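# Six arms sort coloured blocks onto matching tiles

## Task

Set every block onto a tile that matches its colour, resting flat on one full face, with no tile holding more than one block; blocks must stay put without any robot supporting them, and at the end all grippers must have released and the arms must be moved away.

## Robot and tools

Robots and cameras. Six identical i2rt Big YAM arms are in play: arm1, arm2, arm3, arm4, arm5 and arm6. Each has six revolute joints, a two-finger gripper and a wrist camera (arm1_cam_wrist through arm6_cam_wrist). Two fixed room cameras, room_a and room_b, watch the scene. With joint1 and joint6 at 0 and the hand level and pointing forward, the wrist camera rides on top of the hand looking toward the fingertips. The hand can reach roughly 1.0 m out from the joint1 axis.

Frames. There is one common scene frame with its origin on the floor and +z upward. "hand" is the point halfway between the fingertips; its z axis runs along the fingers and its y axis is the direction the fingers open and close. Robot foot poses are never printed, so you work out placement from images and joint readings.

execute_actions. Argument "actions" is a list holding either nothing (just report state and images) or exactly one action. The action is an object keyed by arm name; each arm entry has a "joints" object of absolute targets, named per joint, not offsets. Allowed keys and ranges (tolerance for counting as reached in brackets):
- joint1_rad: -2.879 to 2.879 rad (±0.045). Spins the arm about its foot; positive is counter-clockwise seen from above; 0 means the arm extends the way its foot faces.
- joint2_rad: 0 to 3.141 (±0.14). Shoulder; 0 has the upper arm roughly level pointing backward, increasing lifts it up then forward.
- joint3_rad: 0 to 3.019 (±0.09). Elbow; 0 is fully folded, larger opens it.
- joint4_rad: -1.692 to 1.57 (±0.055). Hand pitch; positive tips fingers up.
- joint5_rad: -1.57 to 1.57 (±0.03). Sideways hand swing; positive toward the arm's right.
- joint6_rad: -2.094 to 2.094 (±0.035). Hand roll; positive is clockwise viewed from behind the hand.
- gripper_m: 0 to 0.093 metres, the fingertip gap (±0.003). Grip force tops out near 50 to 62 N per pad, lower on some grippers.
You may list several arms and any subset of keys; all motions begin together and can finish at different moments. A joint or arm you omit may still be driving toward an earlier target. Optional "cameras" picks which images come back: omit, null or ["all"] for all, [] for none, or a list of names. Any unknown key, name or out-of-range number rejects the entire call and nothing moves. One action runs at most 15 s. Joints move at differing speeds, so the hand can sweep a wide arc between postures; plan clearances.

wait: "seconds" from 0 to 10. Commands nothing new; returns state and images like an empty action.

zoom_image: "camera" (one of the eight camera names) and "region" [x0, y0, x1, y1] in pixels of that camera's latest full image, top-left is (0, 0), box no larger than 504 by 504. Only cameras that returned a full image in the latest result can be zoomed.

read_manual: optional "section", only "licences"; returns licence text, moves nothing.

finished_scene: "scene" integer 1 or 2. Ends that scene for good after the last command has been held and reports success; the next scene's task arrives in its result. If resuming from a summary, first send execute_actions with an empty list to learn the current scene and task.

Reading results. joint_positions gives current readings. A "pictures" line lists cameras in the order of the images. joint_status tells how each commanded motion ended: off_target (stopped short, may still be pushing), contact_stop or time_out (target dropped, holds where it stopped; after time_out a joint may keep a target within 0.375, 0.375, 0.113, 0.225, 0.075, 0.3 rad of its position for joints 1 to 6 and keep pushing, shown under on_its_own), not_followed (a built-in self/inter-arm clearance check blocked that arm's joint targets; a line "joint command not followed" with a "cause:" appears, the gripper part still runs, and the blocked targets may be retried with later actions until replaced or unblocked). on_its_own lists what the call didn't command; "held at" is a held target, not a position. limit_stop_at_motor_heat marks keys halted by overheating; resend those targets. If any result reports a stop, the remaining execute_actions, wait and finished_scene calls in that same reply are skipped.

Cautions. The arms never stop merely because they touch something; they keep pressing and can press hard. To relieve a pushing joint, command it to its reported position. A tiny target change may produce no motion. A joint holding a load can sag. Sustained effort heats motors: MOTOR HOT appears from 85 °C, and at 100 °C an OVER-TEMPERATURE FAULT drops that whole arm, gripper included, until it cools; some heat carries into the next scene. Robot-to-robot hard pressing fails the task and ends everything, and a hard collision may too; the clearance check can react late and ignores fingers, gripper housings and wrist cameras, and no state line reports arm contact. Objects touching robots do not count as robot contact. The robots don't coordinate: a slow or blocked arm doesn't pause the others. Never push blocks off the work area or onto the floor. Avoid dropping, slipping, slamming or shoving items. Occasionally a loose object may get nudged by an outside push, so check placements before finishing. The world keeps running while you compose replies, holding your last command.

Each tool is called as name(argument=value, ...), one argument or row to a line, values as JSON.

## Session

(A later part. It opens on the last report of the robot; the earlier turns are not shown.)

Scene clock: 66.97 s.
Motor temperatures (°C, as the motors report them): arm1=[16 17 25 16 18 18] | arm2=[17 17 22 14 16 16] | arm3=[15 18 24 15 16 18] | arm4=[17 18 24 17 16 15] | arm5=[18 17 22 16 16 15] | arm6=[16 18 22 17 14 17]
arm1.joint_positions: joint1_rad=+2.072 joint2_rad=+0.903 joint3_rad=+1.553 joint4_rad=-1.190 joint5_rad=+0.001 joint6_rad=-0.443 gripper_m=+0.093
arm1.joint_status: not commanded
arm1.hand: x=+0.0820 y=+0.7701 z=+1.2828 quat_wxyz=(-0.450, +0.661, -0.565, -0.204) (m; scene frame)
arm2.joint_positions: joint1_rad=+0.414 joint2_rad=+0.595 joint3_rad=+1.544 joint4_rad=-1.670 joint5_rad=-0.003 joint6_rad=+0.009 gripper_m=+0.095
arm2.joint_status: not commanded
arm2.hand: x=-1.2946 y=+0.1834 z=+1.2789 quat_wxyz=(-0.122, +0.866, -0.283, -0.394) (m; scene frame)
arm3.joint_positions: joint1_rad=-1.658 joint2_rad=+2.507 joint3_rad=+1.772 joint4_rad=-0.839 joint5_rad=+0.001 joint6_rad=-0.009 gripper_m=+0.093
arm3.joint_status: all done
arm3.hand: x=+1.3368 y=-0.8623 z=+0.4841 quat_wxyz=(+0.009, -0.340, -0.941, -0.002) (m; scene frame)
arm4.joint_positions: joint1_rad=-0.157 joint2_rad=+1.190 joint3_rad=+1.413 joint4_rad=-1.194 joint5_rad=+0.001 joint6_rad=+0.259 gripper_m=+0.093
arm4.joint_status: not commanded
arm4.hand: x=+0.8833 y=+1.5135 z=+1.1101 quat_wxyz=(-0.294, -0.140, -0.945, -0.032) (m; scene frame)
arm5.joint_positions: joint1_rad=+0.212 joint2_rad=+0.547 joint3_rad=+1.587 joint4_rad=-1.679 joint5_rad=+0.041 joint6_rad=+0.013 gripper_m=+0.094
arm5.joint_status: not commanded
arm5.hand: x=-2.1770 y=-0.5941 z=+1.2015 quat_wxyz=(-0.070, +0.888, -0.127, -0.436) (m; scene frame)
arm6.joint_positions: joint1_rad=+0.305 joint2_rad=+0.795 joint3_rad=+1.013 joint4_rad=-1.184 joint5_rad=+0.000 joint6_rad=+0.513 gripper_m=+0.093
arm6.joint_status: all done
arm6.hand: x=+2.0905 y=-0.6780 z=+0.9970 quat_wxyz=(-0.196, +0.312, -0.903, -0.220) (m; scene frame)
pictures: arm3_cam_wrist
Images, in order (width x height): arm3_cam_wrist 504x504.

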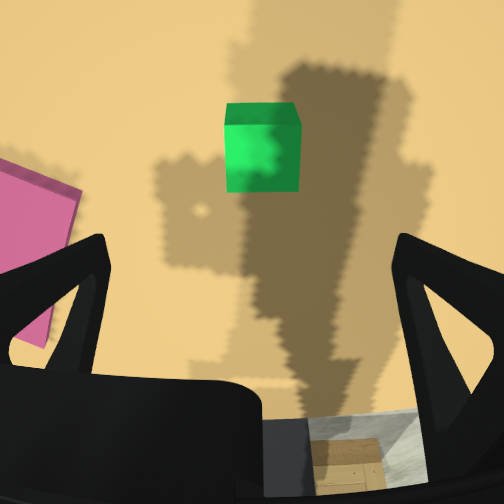

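execute_actions(
  actions=[
    {"arm3":{"joints":{"joint1_rad":-1.675,"joint2_rad":2.66,"joint3_rad":1.935,"joint4_rad":-0.81}}},
  ],
  cameras=["arm3_cam_wrist"],
)

Scene clock: 70.03 s.
Motor temperatures (°C, as the motors report them): arm1=[16 17 25 16 18 18] | arm2=[17 17 22 14 16 16] | arm3=[15 19 24 15 16 18] | arm4=[17 18 24 17 16 15] | arm5=[18 17 22 16 16 15] | arm6=[16 18 23 17 14 17]
arm1.joint_positions: joint1_rad=+2.072 joint2_rad=+0.903 joint3_rad=+1.553 joint4_rad=-1.190 joint5_rad=+0.001 joint6_rad=-0.443 gripper_m=+0.093
arm1.joint_status: not commanded
arm1.hand: x=+0.0820 y=+0.7701 z=+1.2828 quat_wxyz=(-0.450, +0.661, -0.565, -0.204) (m; scene frame)
arm2.joint_positions: joint1_rad=+0.414 joint2_rad=+0.595 joint3_rad=+1.544 joint4_rad=-1.670 joint5_rad=-0.003 joint6_rad=+0.009 gripper_m=+0.095
arm2.joint_status: not commanded
arm2.hand: x=-1.2946 y=+0.1834 z=+1.2789 quat_wxyz=(-0.122, +0.866, -0.283, -0.394) (m; scene frame)
arm3.joint_positions: joint1_rad=-1.665 joint2_rad=+2.663 joint3_rad=+1.911 joint4_rad=-0.817 joint5_rad=+0.001 joint6_rad=-0.009 gripper_m=+0.093
arm3.joint_status: all done
arm3.hand: x=+1.3471 y=-0.8773 z=+0.4228 quat_wxyz=(+0.008, -0.343, -0.939, -0.001) (m; scene frame)
arm4.joint_positions: joint1_rad=-0.157 joint2_rad=+1.190 joint3_rad=+1.413 joint4_rad=-1.194 joint5_rad=+0.001 joint6_rad=+0.259 gripper_m=+0.093
arm4.joint_status: not commanded
arm4.hand: x=+0.8833 y=+1.5135 z=+1.1101 quat_wxyz=(-0.294, -0.140, -0.945, -0.032) (m; scene frame)
arm5.joint_positions: joint1_rad=+0.212 joint2_rad=+0.547 joint3_rad=+1.587 joint4_rad=-1.679 joint5_rad=+0.041 joint6_rad=+0.013 gripper_m=+0.094
arm5.joint_status: not commanded
arm5.hand: x=-2.1770 y=-0.5941 z=+1.2015 quat_wxyz=(-0.070, +0.888, -0.127, -0.436) (m; scene frame)
arm6.joint_positions: joint1_rad=+0.305 joint2_rad=+0.795 joint3_rad=+1.013 joint4_rad=-1.184 joint5_rad=+0.000 joint6_rad=+0.513 gripper_m=+0.093
arm6.joint_status: not commanded
arm6.hand: x=+2.0905 y=-0.6780 z=+0.9970 quat_wxyz=(-0.196, +0.312, -0.903, -0.220) (m; scene frame)
pictures: arm3_cam_wrist
Images, in order (width x height): arm3_cam_wrist 504x504.

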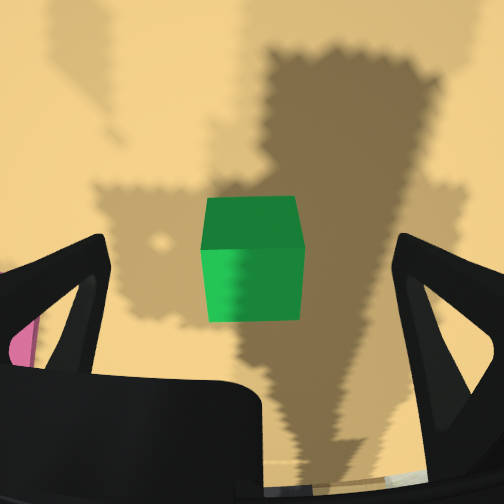

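execute_actions(
  actions=[
    {"arm3":{"joints":{"joint2_rad":2.69,"joint3_rad":1.87,"joint4_rad":-0.75}}},
  ],
  cameras=["arm3_cam_wrist"],
)

Scene clock: 72.10 s.
Motor temperatures (°C, as the motors report them): arm1=[16 17 25 16 18 18] | arm2=[17 17 22 14 16 16] | arm3=[15 19 24 15 16 18] | arm4=[17 18 25 17 16 15] | arm5=[18 17 22 16 16 15] | arm6=[16 18 23 17 14 17]
arm1.joint_positions: joint1_rad=+2.072 joint2_rad=+0.903 joint3_rad=+1.553 joint4_rad=-1.190 joint5_rad=+0.001 joint6_rad=-0.443 gripper_m=+0.093
arm1.joint_status: not commanded
arm1.hand: x=+0.0820 y=+0.7701 z=+1.2828 quat_wxyz=(-0.450, +0.661, -0.565, -0.204) (m; scene frame)
arm2.joint_positions: joint1_rad=+0.414 joint2_rad=+0.595 joint3_rad=+1.544 joint4_rad=-1.670 joint5_rad=-0.003 joint6_rad=+0.009 gripper_m=+0.095
arm2.joint_status: not commanded
arm2.hand: x=-1.2946 y=+0.1834 z=+1.2789 quat_wxyz=(-0.122, +0.866, -0.283, -0.394) (m; scene frame)
arm3.joint_positions: joint1_rad=-1.665 joint2_rad=+2.677 joint3_rad=+1.868 joint4_rad=-0.765 joint5_rad=+0.001 joint6_rad=-0.009 gripper_m=+0.093
arm3.joint_status: all done
arm3.hand: x=+1.3358 y=-0.8676 z=+0.4027 quat_wxyz=(+0.009, -0.343, -0.939, -0.002) (m; scene frame)
arm4.joint_positions: joint1_rad=-0.157 joint2_rad=+1.190 joint3_rad=+1.413 joint4_rad=-1.194 joint5_rad=+0.001 joint6_rad=+0.259 gripper_m=+0.093
arm4.joint_status: not commanded
arm4.hand: x=+0.8833 y=+1.5135 z=+1.1101 quat_wxyz=(-0.294, -0.140, -0.945, -0.032) (m; scene frame)
arm5.joint_positions: joint1_rad=+0.212 joint2_rad=+0.547 joint3_rad=+1.587 joint4_rad=-1.679 joint5_rad=+0.041 joint6_rad=+0.013 gripper_m=+0.094
arm5.joint_status: not commanded
arm5.hand: x=-2.1770 y=-0.5941 z=+1.2015 quat_wxyz=(-0.070, +0.888, -0.127, -0.436) (m; scene frame)
arm6.joint_positions: joint1_rad=+0.305 joint2_rad=+0.795 joint3_rad=+1.013 joint4_rad=-1.184 joint5_rad=+0.000 joint6_rad=+0.513 gripper_m=+0.093
arm6.joint_status: not commanded
arm6.hand: x=+2.0905 y=-0.6780 z=+0.9970 quat_wxyz=(-0.196, +0.312, -0.903, -0.220) (m; scene frame)
pictures: arm3_cam_wrist
Images, in order (width x height): arm3_cam_wrist 504x504.

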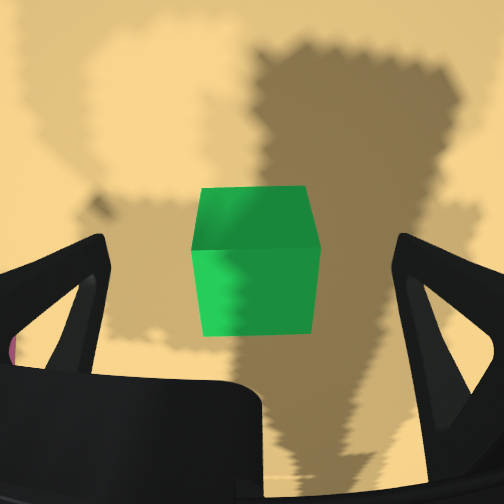

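Slightly lower/back, then grip.

execute_actions(
  actions=[
    {"arm3":{"joints":{"joint2_rad":2.70,"joint3_rad":1.84,"joint4_rad":-0.73}}},
  ],
  cameras=[],
)

execute_actions(
  actions=[
    {"arm3":{"joints":{"gripper_m":0.02}}},
  ],
  cameras=["arm3_cam_wrist"],
)

execute_actions(
  actions=[
    {"arm3":{"joints":{"joint2_rad":1.9,"joint4_rad":-1.2}}},
  ],
  cameras=[],
)

execute_actions(
  actions=[
    {"arm3":{"joints":{"joint1_rad":1.585,"joint3_rad":1.7,"joint6_rad":-0.07}}},
  ],
  cameras=[],
)

execute_actions(
  actions=[
    {"arm3":{"joints":{"joint2_rad":2.54,"joint3_rad":1.77,"joint4_rad":-0.78}}},
  ],
  cameras=["arm3_cam_wrist"],
)

Scene clock: 74.13 s.
Motor temperatures (°C, as the motors report them): arm1=[16 17 25 16 18 18] | arm2=[17 17 22 14 16 16] | arm3=[15 19 24 15 16 18] | arm4=[17 18 25 17 16 15] | arm5=[18 17 22 16 16 15] | arm6=[16 17 23 17 14 17]
arm1.joint_positions: joint1_rad=+2.072 joint2_rad=+0.903 joint3_rad=+1.553 joint4_rad=-1.190 joint5_rad=+0.001 joint6_rad=-0.443 gripper_m=+0.093
arm1.joint_status: not commanded
arm1.hand: x=+0.0820 y=+0.7701 z=+1.2828 quat_wxyz=(-0.450, +0.661, -0.565, -0.204) (m; scene frame)
arm2.joint_positions: joint1_rad=+0.414 joint2_rad=+0.595 joint3_rad=+1.544 joint4_rad=-1.670 joint5_rad=-0.003 joint6_rad=+0.009 gripper_m=+0.095
arm2.joint_status: not commanded
arm2.hand: x=-1.2946 y=+0.1834 z=+1.2789 quat_wxyz=(-0.122, +0.866, -0.283, -0.394) (m; scene frame)
arm3.joint_positions: joint1_rad=-1.666 joint2_rad=+2.681 joint3_rad=+1.840 joint4_rad=-0.743 joint5_rad=+0.000 joint6_rad=-0.008 gripper_m=+0.093
arm3.joint_status: all done
arm3.hand: x=+1.3271 y=-0.8606 z=+0.3933 quat_wxyz=(+0.014, -0.344, -0.939, -0.004) (m; scene frame)
arm4.joint_positions: joint1_rad=-0.157 joint2_rad=+1.190 joint3_rad=+1.413 joint4_rad=-1.194 joint5_rad=+0.001 joint6_rad=+0.259 gripper_m=+0.093
arm4.joint_status: not commanded
arm4.hand: x=+0.8833 y=+1.5135 z=+1.1101 quat_wxyz=(-0.294, -0.140, -0.945, -0.032) (m; scene frame)
arm5.joint_positions: joint1_rad=+0.212 joint2_rad=+0.547 joint3_rad=+1.587 joint4_rad=-1.679 joint5_rad=+0.041 joint6_rad=+0.013 gripper_m=+0.094
arm5.joint_status: not commanded
arm5.hand: x=-2.1770 y=-0.5941 z=+1.2015 quat_wxyz=(-0.070, +0.888, -0.127, -0.436) (m; scene frame)
arm6.joint_positions: joint1_rad=+0.305 joint2_rad=+0.795 joint3_rad=+1.013 joint4_rad=-1.184 joint5_rad=+0.000 joint6_rad=+0.513 gripper_m=+0.093
arm6.joint_status: not commanded
arm6.hand: x=+2.0905 y=-0.6780 z=+0.9970 quat_wxyz=(-0.196, +0.312, -0.903, -0.220) (m; scene frame)
pictures: none
No camera images: the call's "cameras" was empty. Leave "cameras" out to get every camera's image.

Scene clock: 74.80 s.
Motor temperatures (°C, as the motors report them): arm1=[16 17 25 16 18 18] | arm2=[17 17 22 14 16 16] | arm3=[15 19 24 15 16 18] | arm4=[17 18 25 17 16 15] | arm5=[18 17 22 16 16 15] | arm6=[16 17 23 17 14 17]
arm1.joint_positions: joint1_rad=+2.072 joint2_rad=+0.903 joint3_rad=+1.553 joint4_rad=-1.190 joint5_rad=+0.001 joint6_rad=-0.443 gripper_m=+0.093
arm1.joint_status: not commanded
arm1.hand: x=+0.0820 y=+0.7701 z=+1.2828 quat_wxyz=(-0.450, +0.661, -0.565, -0.204) (m; scene frame)
arm2.joint_positions: joint1_rad=+0.414 joint2_rad=+0.595 joint3_rad=+1.544 joint4_rad=-1.670 joint5_rad=-0.003 joint6_rad=+0.009 gripper_m=+0.095
arm2.joint_status: not commanded
arm2.hand: x=-1.2946 y=+0.1834 z=+1.2789 quat_wxyz=(-0.122, +0.866, -0.283, -0.394) (m; scene frame)
arm3.joint_positions: joint1_rad=-1.666 joint2_rad=+2.681 joint3_rad=+1.840 joint4_rad=-0.743 joint5_rad=+0.000 joint6_rad=-0.008 gripper_m=+0.031
arm3.joint_status: gripper_m off_target (ended at +0.031, target +0.020)
arm3.hand: x=+1.3271 y=-0.8606 z=+0.3933 quat_wxyz=(+0.014, -0.344, -0.939, -0.004) (m; scene frame)
arm4.joint_positions: joint1_rad=-0.157 joint2_rad=+1.190 joint3_rad=+1.413 joint4_rad=-1.194 joint5_rad=+0.001 joint6_rad=+0.259 gripper_m=+0.093
arm4.joint_status: not commanded
arm4.hand: x=+0.8833 y=+1.5135 z=+1.1101 quat_wxyz=(-0.294, -0.140, -0.945, -0.032) (m; scene frame)
arm5.joint_positions: joint1_rad=+0.212 joint2_rad=+0.547 joint3_rad=+1.587 joint4_rad=-1.679 joint5_rad=+0.041 joint6_rad=+0.013 gripper_m=+0.094
arm5.joint_status: not commanded
arm5.hand: x=-2.1770 y=-0.5941 z=+1.2015 quat_wxyz=(-0.070, +0.888, -0.127, -0.436) (m; scene frame)
arm6.joint_positions: joint1_rad=+0.305 joint2_rad=+0.795 joint3_rad=+1.013 joint4_rad=-1.184 joint5_rad=+0.000 joint6_rad=+0.513 gripper_m=+0.093
arm6.joint_status: not commanded
arm6.hand: x=+2.0905 y=-0.6780 z=+0.9970 quat_wxyz=(-0.196, +0.312, -0.903, -0.220) (m; scene frame)
pictures: arm3_cam_wrist
Images, in order (width x height): arm3_cam_wrist 504x504.

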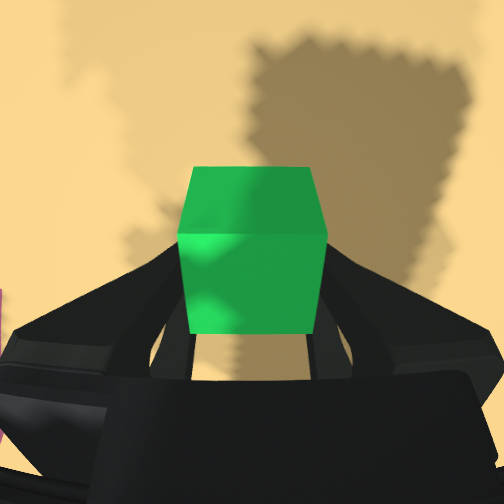

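Scene clock: 76.67 s.
Motor temperatures (°C, as the motors report them): arm1=[16 17 25 16 18 18] | arm2=[17 17 22 14 16 16] | arm3=[15 20 24 15 16 18] | arm4=[17 18 25 17 16 15] | arm5=[18 17 22 16 16 15] | arm6=[16 17 23 17 14 17]
arm1.joint_positions: joint1_rad=+2.072 joint2_rad=+0.903 joint3_rad=+1.553 joint4_rad=-1.190 joint5_rad=+0.001 joint6_rad=-0.443 gripper_m=+0.093
arm1.joint_status: not commanded
arm1.hand: x=+0.0820 y=+0.7701 z=+1.2828 quat_wxyz=(-0.450, +0.661, -0.565, -0.204) (m; scene frame)
arm2.joint_positions: joint1_rad=+0.414 joint2_rad=+0.595 joint3_rad=+1.544 joint4_rad=-1.670 joint5_rad=-0.003 joint6_rad=+0.009 gripper_m=+0.095
arm2.joint_status: not commanded
arm2.hand: x=-1.2946 y=+0.1834 z=+1.2789 quat_wxyz=(-0.122, +0.866, -0.283, -0.394) (m; scene frame)
arm3.joint_positions: joint1_rad=-1.666 joint2_rad=+1.912 joint3_rad=+1.827 joint4_rad=-1.189 joint5_rad=+0.000 joint6_rad=-0.008 gripper_m=+0.031
arm3.joint_status: all done
arm3.hand: x=+1.3507 y=-0.8795 z=+0.8823 quat_wxyz=(-0.131, -0.340, -0.930, +0.050) (m; scene frame)
arm4.joint_positions: joint1_rad=-0.157 joint2_rad=+1.190 joint3_rad=+1.413 joint4_rad=-1.194 joint5_rad=+0.001 joint6_rad=+0.259 gripper_m=+0.093
arm4.joint_status: not commanded
arm4.hand: x=+0.8833 y=+1.5135 z=+1.1101 quat_wxyz=(-0.294, -0.140, -0.945, -0.032) (m; scene frame)
arm5.joint_positions: joint1_rad=+0.212 joint2_rad=+0.547 joint3_rad=+1.587 joint4_rad=-1.679 joint5_rad=+0.041 joint6_rad=+0.013 gripper_m=+0.094
arm5.joint_status: not commanded
arm5.hand: x=-2.1770 y=-0.5941 z=+1.2015 quat_wxyz=(-0.070, +0.888, -0.127, -0.436) (m; scene frame)
arm6.joint_positions: joint1_rad=+0.305 joint2_rad=+0.795 joint3_rad=+1.013 joint4_rad=-1.184 joint5_rad=+0.000 joint6_rad=+0.513 gripper_m=+0.093
arm6.joint_status: not commanded
arm6.hand: x=+2.0905 y=-0.6780 z=+0.9970 quat_wxyz=(-0.196, +0.312, -0.903, -0.220) (m; scene frame)
pictures: none
No camera images: the call's "cameras" was empty. Leave "cameras" out to get every camera's image.

Scene clock: 79.43 s.
Motor temperatures (°C, as the motors report them): arm1=[16 17 25 16 18 18] | arm2=[17 17 22 14 16 16] | arm3=[15 20 24 15 16 18] | arm4=[17 18 25 17 16 15] | arm5=[18 17 22 16 16 15] | arm6=[16 17 23 17 14 17]
arm1.joint_positions: joint1_rad=+2.072 joint2_rad=+0.903 joint3_rad=+1.553 joint4_rad=-1.190 joint5_rad=+0.001 joint6_rad=-0.443 gripper_m=+0.093
arm1.joint_status: not commanded
arm1.hand: x=+0.0820 y=+0.7701 z=+1.2828 quat_wxyz=(-0.450, +0.661, -0.565, -0.204) (m; scene frame)
arm2.joint_positions: joint1_rad=+0.414 joint2_rad=+0.595 joint3_rad=+1.544 joint4_rad=-1.670 joint5_rad=-0.003 joint6_rad=+0.009 gripper_m=+0.095
arm2.joint_status: not commanded
arm2.hand: x=-1.2946 y=+0.1834 z=+1.2789 quat_wxyz=(-0.122, +0.866, -0.283, -0.394) (m; scene frame)
arm3.joint_positions: joint1_rad=+1.594 joint2_rad=+1.908 joint3_rad=+1.692 joint4_rad=-1.189 joint5_rad=+0.000 joint6_rad=-0.061 gripper_m=+0.031
arm3.joint_status: all done
arm3.hand: x=+0.3274 y=-0.0965 z=+0.8472 quat_wxyz=(-0.029, +0.961, -0.261, -0.086) (m; scene frame)
arm4.joint_positions: joint1_rad=-0.157 joint2_rad=+1.190 joint3_rad=+1.413 joint4_rad=-1.194 joint5_rad=+0.001 joint6_rad=+0.259 gripper_m=+0.093
arm4.joint_status: not commanded
arm4.hand: x=+0.8833 y=+1.5135 z=+1.1101 quat_wxyz=(-0.294, -0.140, -0.945, -0.032) (m; scene frame)
arm5.joint_positions: joint1_rad=+0.212 joint2_rad=+0.547 joint3_rad=+1.587 joint4_rad=-1.679 joint5_rad=+0.041 joint6_rad=+0.013 gripper_m=+0.094
arm5.joint_status: not commanded
arm5.hand: x=-2.1770 y=-0.5941 z=+1.2015 quat_wxyz=(-0.070, +0.888, -0.127, -0.436) (m; scene frame)
arm6.joint_positions: joint1_rad=+0.305 joint2_rad=+0.795 joint3_rad=+1.013 joint4_rad=-1.184 joint5_rad=+0.000 joint6_rad=+0.513 gripper_m=+0.093
arm6.joint_status: not commanded
arm6.hand: x=+2.0905 y=-0.6780 z=+0.9970 quat_wxyz=(-0.196, +0.312, -0.903, -0.220) (m; scene frame)
pictures: none
No camera images: the call's "cameras" was empty. Leave "cameras" out to get every camera's image.

Scene clock: 81.27 s.
Motor temperatures (°C, as the motors report them): arm1=[16 17 25 16 18 18] | arm2=[17 17 22 14 16 16] | arm3=[15 20 24 15 16 18] | arm4=[17 18 25 17 16 15] | arm5=[18 17 22 16 16 15] | arm6=[16 17 23 17 14 17]
arm1.joint_positions: joint1_rad=+2.072 joint2_rad=+0.903 joint3_rad=+1.553 joint4_rad=-1.190 joint5_rad=+0.001 joint6_rad=-0.443 gripper_m=+0.093
arm1.joint_status: not commanded
arm1.hand: x=+0.0820 y=+0.7701 z=+1.2828 quat_wxyz=(-0.450, +0.661, -0.565, -0.204) (m; scene frame)
arm2.joint_positions: joint1_rad=+0.414 joint2_rad=+0.595 joint3_rad=+1.544 joint4_rad=-1.670 joint5_rad=-0.003 joint6_rad=+0.009 gripper_m=+0.095
arm2.joint_status: not commanded
arm2.hand: x=-1.2946 y=+0.1834 z=+1.2789 quat_wxyz=(-0.122, +0.866, -0.283, -0.394) (m; scene frame)
arm3.joint_positions: joint1_rad=+1.594 joint2_rad=+2.537 joint3_rad=+1.744 joint4_rad=-0.792 joint5_rad=+0.000 joint6_rad=-0.061 gripper_m=+0.031
arm3.joint_status: all done
arm3.hand: x=+0.3128 y=-0.0867 z=+0.4783 quat_wxyz=(+0.000, +0.965, -0.262, -0.001) (m; scene frame)
arm4.joint_positions: joint1_rad=-0.157 joint2_rad=+1.190 joint3_rad=+1.413 joint4_rad=-1.194 joint5_rad=+0.001 joint6_rad=+0.259 gripper_m=+0.093
arm4.joint_status: not commanded
arm4.hand: x=+0.8833 y=+1.5135 z=+1.1101 quat_wxyz=(-0.294, -0.140, -0.945, -0.032) (m; scene frame)
arm5.joint_positions: joint1_rad=+0.212 joint2_rad=+0.547 joint3_rad=+1.587 joint4_rad=-1.679 joint5_rad=+0.041 joint6_rad=+0.013 gripper_m=+0.094
arm5.joint_status: not commanded
arm5.hand: x=-2.1770 y=-0.5941 z=+1.2015 quat_wxyz=(-0.070, +0.888, -0.127, -0.436) (m; scene frame)
arm6.joint_positions: joint1_rad=+0.305 joint2_rad=+0.795 joint3_rad=+1.013 joint4_rad=-1.184 joint5_rad=+0.000 joint6_rad=+0.513 gripper_m=+0.093
arm6.joint_status: not commanded
arm6.hand: x=+2.0905 y=-0.6780 z=+0.9970 quat_wxyz=(-0.196, +0.312, -0.903, -0.220) (m; scene frame)
pictures: arm3_cam_wrist
Images, in order (width x height): arm3_cam_wrist 504x504.

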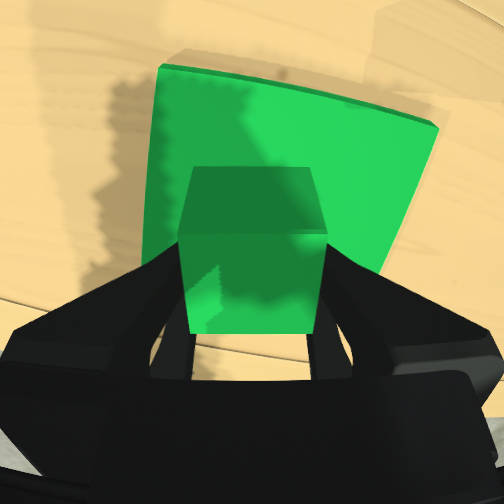

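execute_actions(
  actions=[
    {"arm3":{"joints":{"joint1_rad":1.562,"joint2_rad":2.605,"joint3_rad":1.675,"joint4_rad":-0.65,"joint6_rad":0.12}}},
  ],
  cameras=["arm3_cam_wrist"],
)

execute_actions(
  actions=[
    {"arm3":{"joints":{"joint2_rad":2.67,"joint4_rad":-0.62}}},
  ],
  cameras=["arm3_cam_wrist"],
)

Scene clock: 83.70 s.
Motor temperatures (°C, as the motors report them): arm1=[16 17 25 16 18 18] | arm2=[17 17 22 14 16 16] | arm3=[15 20 24 15 16 18] | arm4=[17 18 25 17 16 15] | arm5=[18 17 22 16 16 15] | arm6=[16 17 23 17 14 17]
arm1.joint_positions: joint1_rad=+2.072 joint2_rad=+0.903 joint3_rad=+1.553 joint4_rad=-1.190 joint5_rad=+0.001 joint6_rad=-0.443 gripper_m=+0.093
arm1.joint_status: not commanded
arm1.hand: x=+0.0820 y=+0.7701 z=+1.2828 quat_wxyz=(-0.450, +0.661, -0.565, -0.204) (m; scene frame)
arm2.joint_positions: joint1_rad=+0.414 joint2_rad=+0.595 joint3_rad=+1.544 joint4_rad=-1.670 joint5_rad=-0.003 joint6_rad=+0.009 gripper_m=+0.095
arm2.joint_status: not commanded
arm2.hand: x=-1.2946 y=+0.1834 z=+1.2789 quat_wxyz=(-0.122, +0.866, -0.283, -0.394) (m; scene frame)
arm3.joint_positions: joint1_rad=+1.566 joint2_rad=+2.613 joint3_rad=+1.665 joint4_rad=-0.665 joint5_rad=+0.000 joint6_rad=+0.108 gripper_m=+0.031
arm3.joint_status: all done
arm3.hand: x=+0.3557 y=-0.0950 z=+0.4125 quat_wxyz=(+0.004, +0.934, -0.356, +0.012) (m; scene frame)
arm4.joint_positions: joint1_rad=-0.157 joint2_rad=+1.190 joint3_rad=+1.413 joint4_rad=-1.194 joint5_rad=+0.001 joint6_rad=+0.259 gripper_m=+0.093
arm4.joint_status: not commanded
arm4.hand: x=+0.8833 y=+1.5135 z=+1.1101 quat_wxyz=(-0.294, -0.140, -0.945, -0.032) (m; scene frame)
arm5.joint_positions: joint1_rad=+0.212 joint2_rad=+0.547 joint3_rad=+1.587 joint4_rad=-1.679 joint5_rad=+0.041 joint6_rad=+0.013 gripper_m=+0.094
arm5.joint_status: not commanded
arm5.hand: x=-2.1770 y=-0.5941 z=+1.2015 quat_wxyz=(-0.070, +0.888, -0.127, -0.436) (m; scene frame)
arm6.joint_positions: joint1_rad=+0.305 joint2_rad=+0.795 joint3_rad=+1.013 joint4_rad=-1.184 joint5_rad=+0.000 joint6_rad=+0.513 gripper_m=+0.093
arm6.joint_status: not commanded
arm6.hand: x=+2.0905 y=-0.6780 z=+0.9970 quat_wxyz=(-0.196, +0.312, -0.903, -0.220) (m; scene frame)
pictures: arm3_cam_wrist
Images, in order (width x height): arm3_cam_wrist 504x504.

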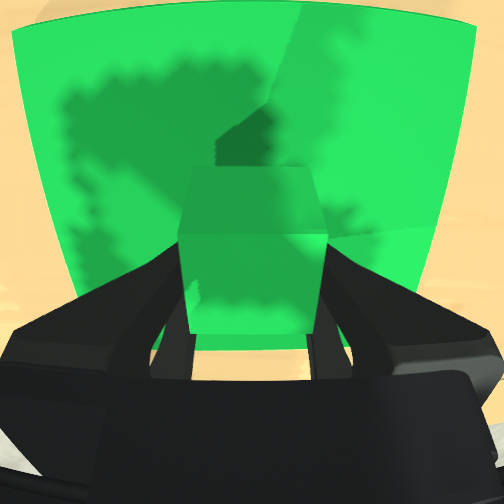

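Scene clock: 84.37 s.
Motor temperatures (°C, as the motors report them): arm1=[16 17 25 16 18 18] | arm2=[17 17 22 14 16 16] | arm3=[15 20 24 15 16 18] | arm4=[17 18 25 17 16 15] | arm5=[18 17 22 16 16 15] | arm6=[16 17 23 17 14 17]
arm1.joint_positions: joint1_rad=+2.072 joint2_rad=+0.903 joint3_rad=+1.553 joint4_rad=-1.190 joint5_rad=+0.001 joint6_rad=-0.443 gripper_m=+0.093
arm1.joint_status: not commanded
arm1.hand: x=+0.0820 y=+0.7701 z=+1.2828 quat_wxyz=(-0.450, +0.661, -0.565, -0.204) (m; scene frame)
arm2.joint_positions: joint1_rad=+0.414 joint2_rad=+0.595 joint3_rad=+1.544 joint4_rad=-1.670 joint5_rad=-0.003 joint6_rad=+0.009 gripper_m=+0.095
arm2.joint_status: not commanded
arm2.hand: x=-1.2946 y=+0.1834 z=+1.2789 quat_wxyz=(-0.122, +0.866, -0.283, -0.394) (m; scene frame)
arm3.joint_positions: joint1_rad=+1.566 joint2_rad=+2.629 joint3_rad=+1.667 joint4_rad=-0.631 joint5_rad=+0.000 joint6_rad=+0.109 gripper_m=+0.031
arm3.joint_status: all done
arm3.hand: x=+0.3534 y=-0.0934 z=+0.4038 quat_wxyz=(+0.001, +0.934, -0.356, +0.003) (m; scene frame)
arm4.joint_positions: joint1_rad=-0.157 joint2_rad=+1.190 joint3_rad=+1.413 joint4_rad=-1.194 joint5_rad=+0.001 joint6_rad=+0.259 gripper_m=+0.093
arm4.joint_status: not commanded
arm4.hand: x=+0.8833 y=+1.5135 z=+1.1101 quat_wxyz=(-0.294, -0.140, -0.945, -0.032) (m; scene frame)
arm5.joint_positions: joint1_rad=+0.212 joint2_rad=+0.547 joint3_rad=+1.587 joint4_rad=-1.679 joint5_rad=+0.041 joint6_rad=+0.013 gripper_m=+0.094
arm5.joint_status: not commanded
arm5.hand: x=-2.1770 y=-0.5941 z=+1.2015 quat_wxyz=(-0.070, +0.888, -0.127, -0.436) (m; scene frame)
arm6.joint_positions: joint1_rad=+0.305 joint2_rad=+0.795 joint3_rad=+1.013 joint4_rad=-1.184 joint5_rad=+0.000 joint6_rad=+0.513 gripper_m=+0.093
arm6.joint_status: not commanded
arm6.hand: x=+2.0905 y=-0.6780 z=+0.9970 quat_wxyz=(-0.196, +0.312, -0.903, -0.220) (m; scene frame)
pictures: arm3_cam_wrist
Images, in order (width x height): arm3_cam_wrist 504x504.

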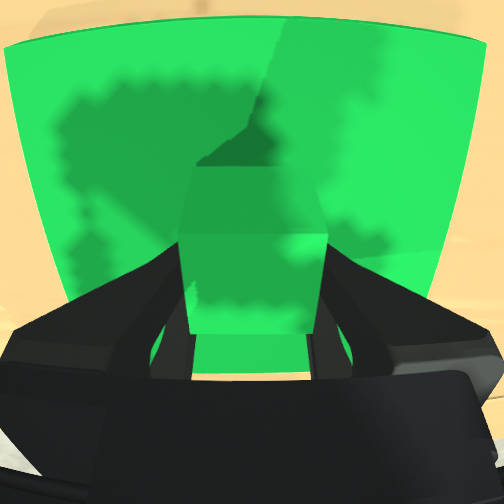

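execute_actions(
  actions=[
    {"arm3":{"joints":{"joint2_rad":2.635,"gripper_m":0.093}}},
  ],
  cameras=[],
)

execute_actions(
  actions=[
    {"arm3":{"joints":{"joint2_rad":2.0,"joint4_rad":-1.1}}},
  ],
  cameras=["arm3_cam_wrist","room_a","room_b"],
)

zoom_image(
  camera="room_a",
  region=[140,170,520,440],
)

Scene clock: 85.93 s.
Motor temperatures (°C, as the motors report them): arm1=[16 17 25 16 18 18] | arm2=[17 17 22 14 16 16] | arm3=[15 20 24 15 16 18] | arm4=[17 18 25 17 16 15] | arm5=[18 17 22 16 16 15] | arm6=[16 17 23 17 14 17]
arm1.joint_positions: joint1_rad=+2.072 joint2_rad=+0.903 joint3_rad=+1.553 joint4_rad=-1.190 joint5_rad=+0.001 joint6_rad=-0.443 gripper_m=+0.093
arm1.joint_status: not commanded
arm1.hand: x=+0.0820 y=+0.7701 z=+1.2828 quat_wxyz=(-0.450, +0.661, -0.565, -0.204) (m; scene frame)
arm2.joint_positions: joint1_rad=+0.414 joint2_rad=+0.595 joint3_rad=+1.544 joint4_rad=-1.670 joint5_rad=-0.003 joint6_rad=+0.009 gripper_m=+0.095
arm2.joint_status: not commanded
arm2.hand: x=-1.2946 y=+0.1834 z=+1.2789 quat_wxyz=(-0.122, +0.866, -0.283, -0.394) (m; scene frame)
arm3.joint_positions: joint1_rad=+1.565 joint2_rad=+2.628 joint3_rad=+1.667 joint4_rad=-0.631 joint5_rad=+0.001 joint6_rad=+0.110 gripper_m=+0.093
arm3.joint_status: all done
arm3.hand: x=+0.3535 y=-0.0928 z=+0.4041 quat_wxyz=(+0.000, +0.934, -0.357, +0.002) (m; scene frame)
arm4.joint_positions: joint1_rad=-0.157 joint2_rad=+1.190 joint3_rad=+1.413 joint4_rad=-1.194 joint5_rad=+0.001 joint6_rad=+0.259 gripper_m=+0.093
arm4.joint_status: not commanded
arm4.hand: x=+0.8833 y=+1.5135 z=+1.1101 quat_wxyz=(-0.294, -0.140, -0.945, -0.032) (m; scene frame)
arm5.joint_positions: joint1_rad=+0.212 joint2_rad=+0.547 joint3_rad=+1.587 joint4_rad=-1.679 joint5_rad=+0.041 joint6_rad=+0.013 gripper_m=+0.094
arm5.joint_status: not commanded
arm5.hand: x=-2.1770 y=-0.5941 z=+1.2015 quat_wxyz=(-0.070, +0.888, -0.127, -0.436) (m; scene frame)
arm6.joint_positions: joint1_rad=+0.305 joint2_rad=+0.795 joint3_rad=+1.013 joint4_rad=-1.184 joint5_rad=+0.000 joint6_rad=+0.513 gripper_m=+0.093
arm6.joint_status: not commanded
arm6.hand: x=+2.0905 y=-0.6780 z=+0.9970 quat_wxyz=(-0.196, +0.312, -0.903, -0.220) (m; scene frame)
pictures: none
No camera images: the call's "cameras" was empty. Leave "cameras" out to get every camera's image.

Scene clock: 87.63 s.
Motor temperatures (°C, as the motors report them): arm1=[16 17 25 16 18 18] | arm2=[17 17 22 14 16 16] | arm3=[15 20 24 15 16 18] | arm4=[17 18 25 17 16 15] | arm5=[18 17 22 16 16 15] | arm6=[16 17 23 17 14 17]
arm1.joint_positions: joint1_rad=+2.072 joint2_rad=+0.903 joint3_rad=+1.553 joint4_rad=-1.190 joint5_rad=+0.001 joint6_rad=-0.443 gripper_m=+0.093
arm1.joint_status: not commanded
arm1.hand: x=+0.0820 y=+0.7701 z=+1.2828 quat_wxyz=(-0.450, +0.661, -0.565, -0.204) (m; scene frame)
arm2.joint_positions: joint1_rad=+0.414 joint2_rad=+0.595 joint3_rad=+1.544 joint4_rad=-1.670 joint5_rad=-0.003 joint6_rad=+0.009 gripper_m=+0.095
arm2.joint_status: not commanded
arm2.hand: x=-1.2946 y=+0.1834 z=+1.2789 quat_wxyz=(-0.122, +0.866, -0.283, -0.394) (m; scene frame)
arm3.joint_positions: joint1_rad=+1.565 joint2_rad=+2.004 joint3_rad=+1.666 joint4_rad=-1.088 joint5_rad=+0.001 joint6_rad=+0.110 gripper_m=+0.093
arm3.joint_status: all done
arm3.hand: x=+0.3260 y=-0.0730 z=+0.7825 quat_wxyz=(-0.021, +0.931, -0.356, -0.078) (m; scene frame)
arm4.joint_positions: joint1_rad=-0.157 joint2_rad=+1.190 joint3_rad=+1.413 joint4_rad=-1.194 joint5_rad=+0.001 joint6_rad=+0.259 gripper_m=+0.093
arm4.joint_status: not commanded
arm4.hand: x=+0.8833 y=+1.5135 z=+1.1101 quat_wxyz=(-0.294, -0.140, -0.945, -0.032) (m; scene frame)
arm5.joint_positions: joint1_rad=+0.212 joint2_rad=+0.547 joint3_rad=+1.587 joint4_rad=-1.679 joint5_rad=+0.041 joint6_rad=+0.013 gripper_m=+0.094
arm5.joint_status: not commanded
arm5.hand: x=-2.1770 y=-0.5941 z=+1.2015 quat_wxyz=(-0.070, +0.888, -0.127, -0.436) (m; scene frame)
arm6.joint_positions: joint1_rad=+0.305 joint2_rad=+0.795 joint3_rad=+1.013 joint4_rad=-1.184 joint5_rad=+0.000 joint6_rad=+0.513 gripper_m=+0.093
arm6.joint_status: not commanded
arm6.hand: x=+2.0905 y=-0.6780 z=+0.9970 quat_wxyz=(-0.196, +0.312, -0.903, -0.220) (m; scene frame)
pictures: arm3_cam_wrist, room_a, room_b
Images, in order (width x height): arm3_cam_wrist 504x504, room_a 672x504, room_b 672x504.

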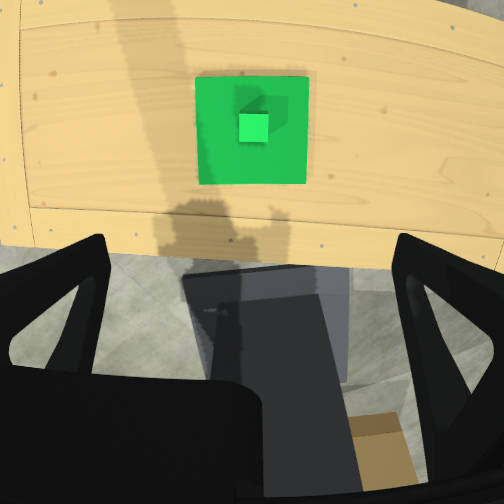

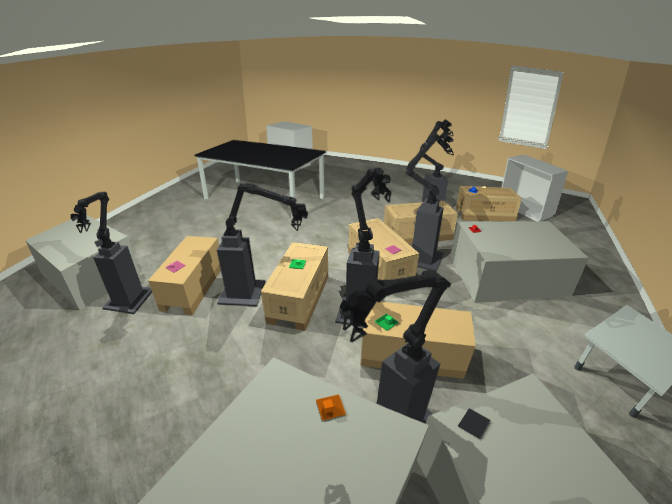

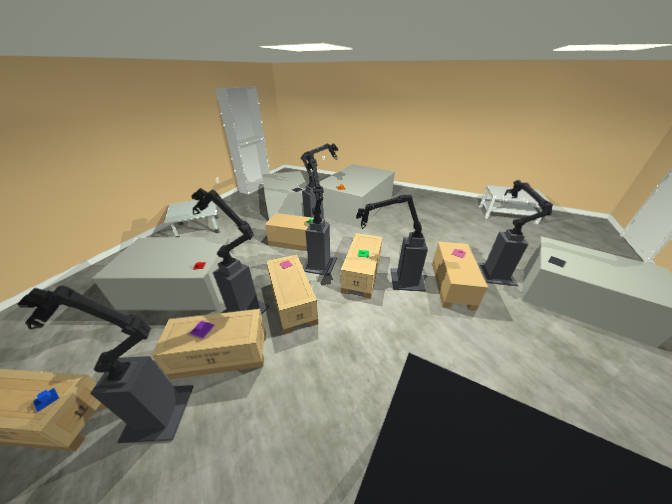

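Region (140, 170, 520, 440) of room_a's 672x504 image, scaled by 1.326, with more detail than that image has; it fills the top 358 rows of this view, and the rest is white.

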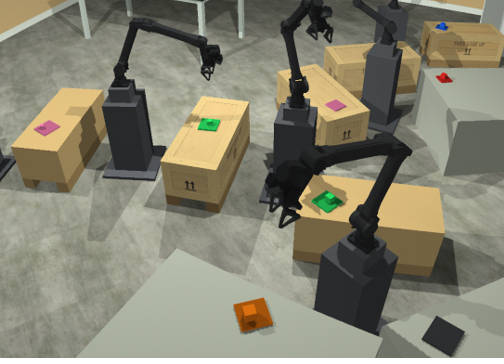

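Check blue, which looks near an edge.

zoom_image(
  camera="room_b",
  region=[0,240,240,440],
)

Region (0, 240, 240, 440) of room_b's 672x504 image, scaled by 2.100, with more detail than that image has.

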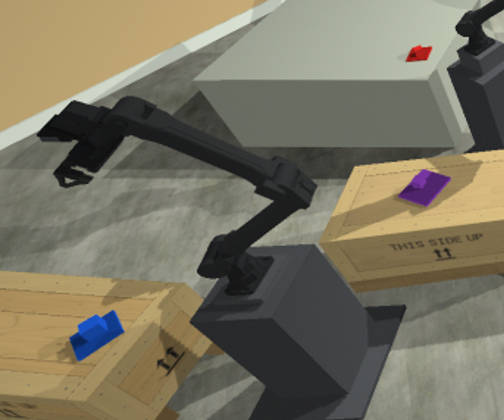

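finished_scene(
  scene=2,
)

The scene is finished: the task was done.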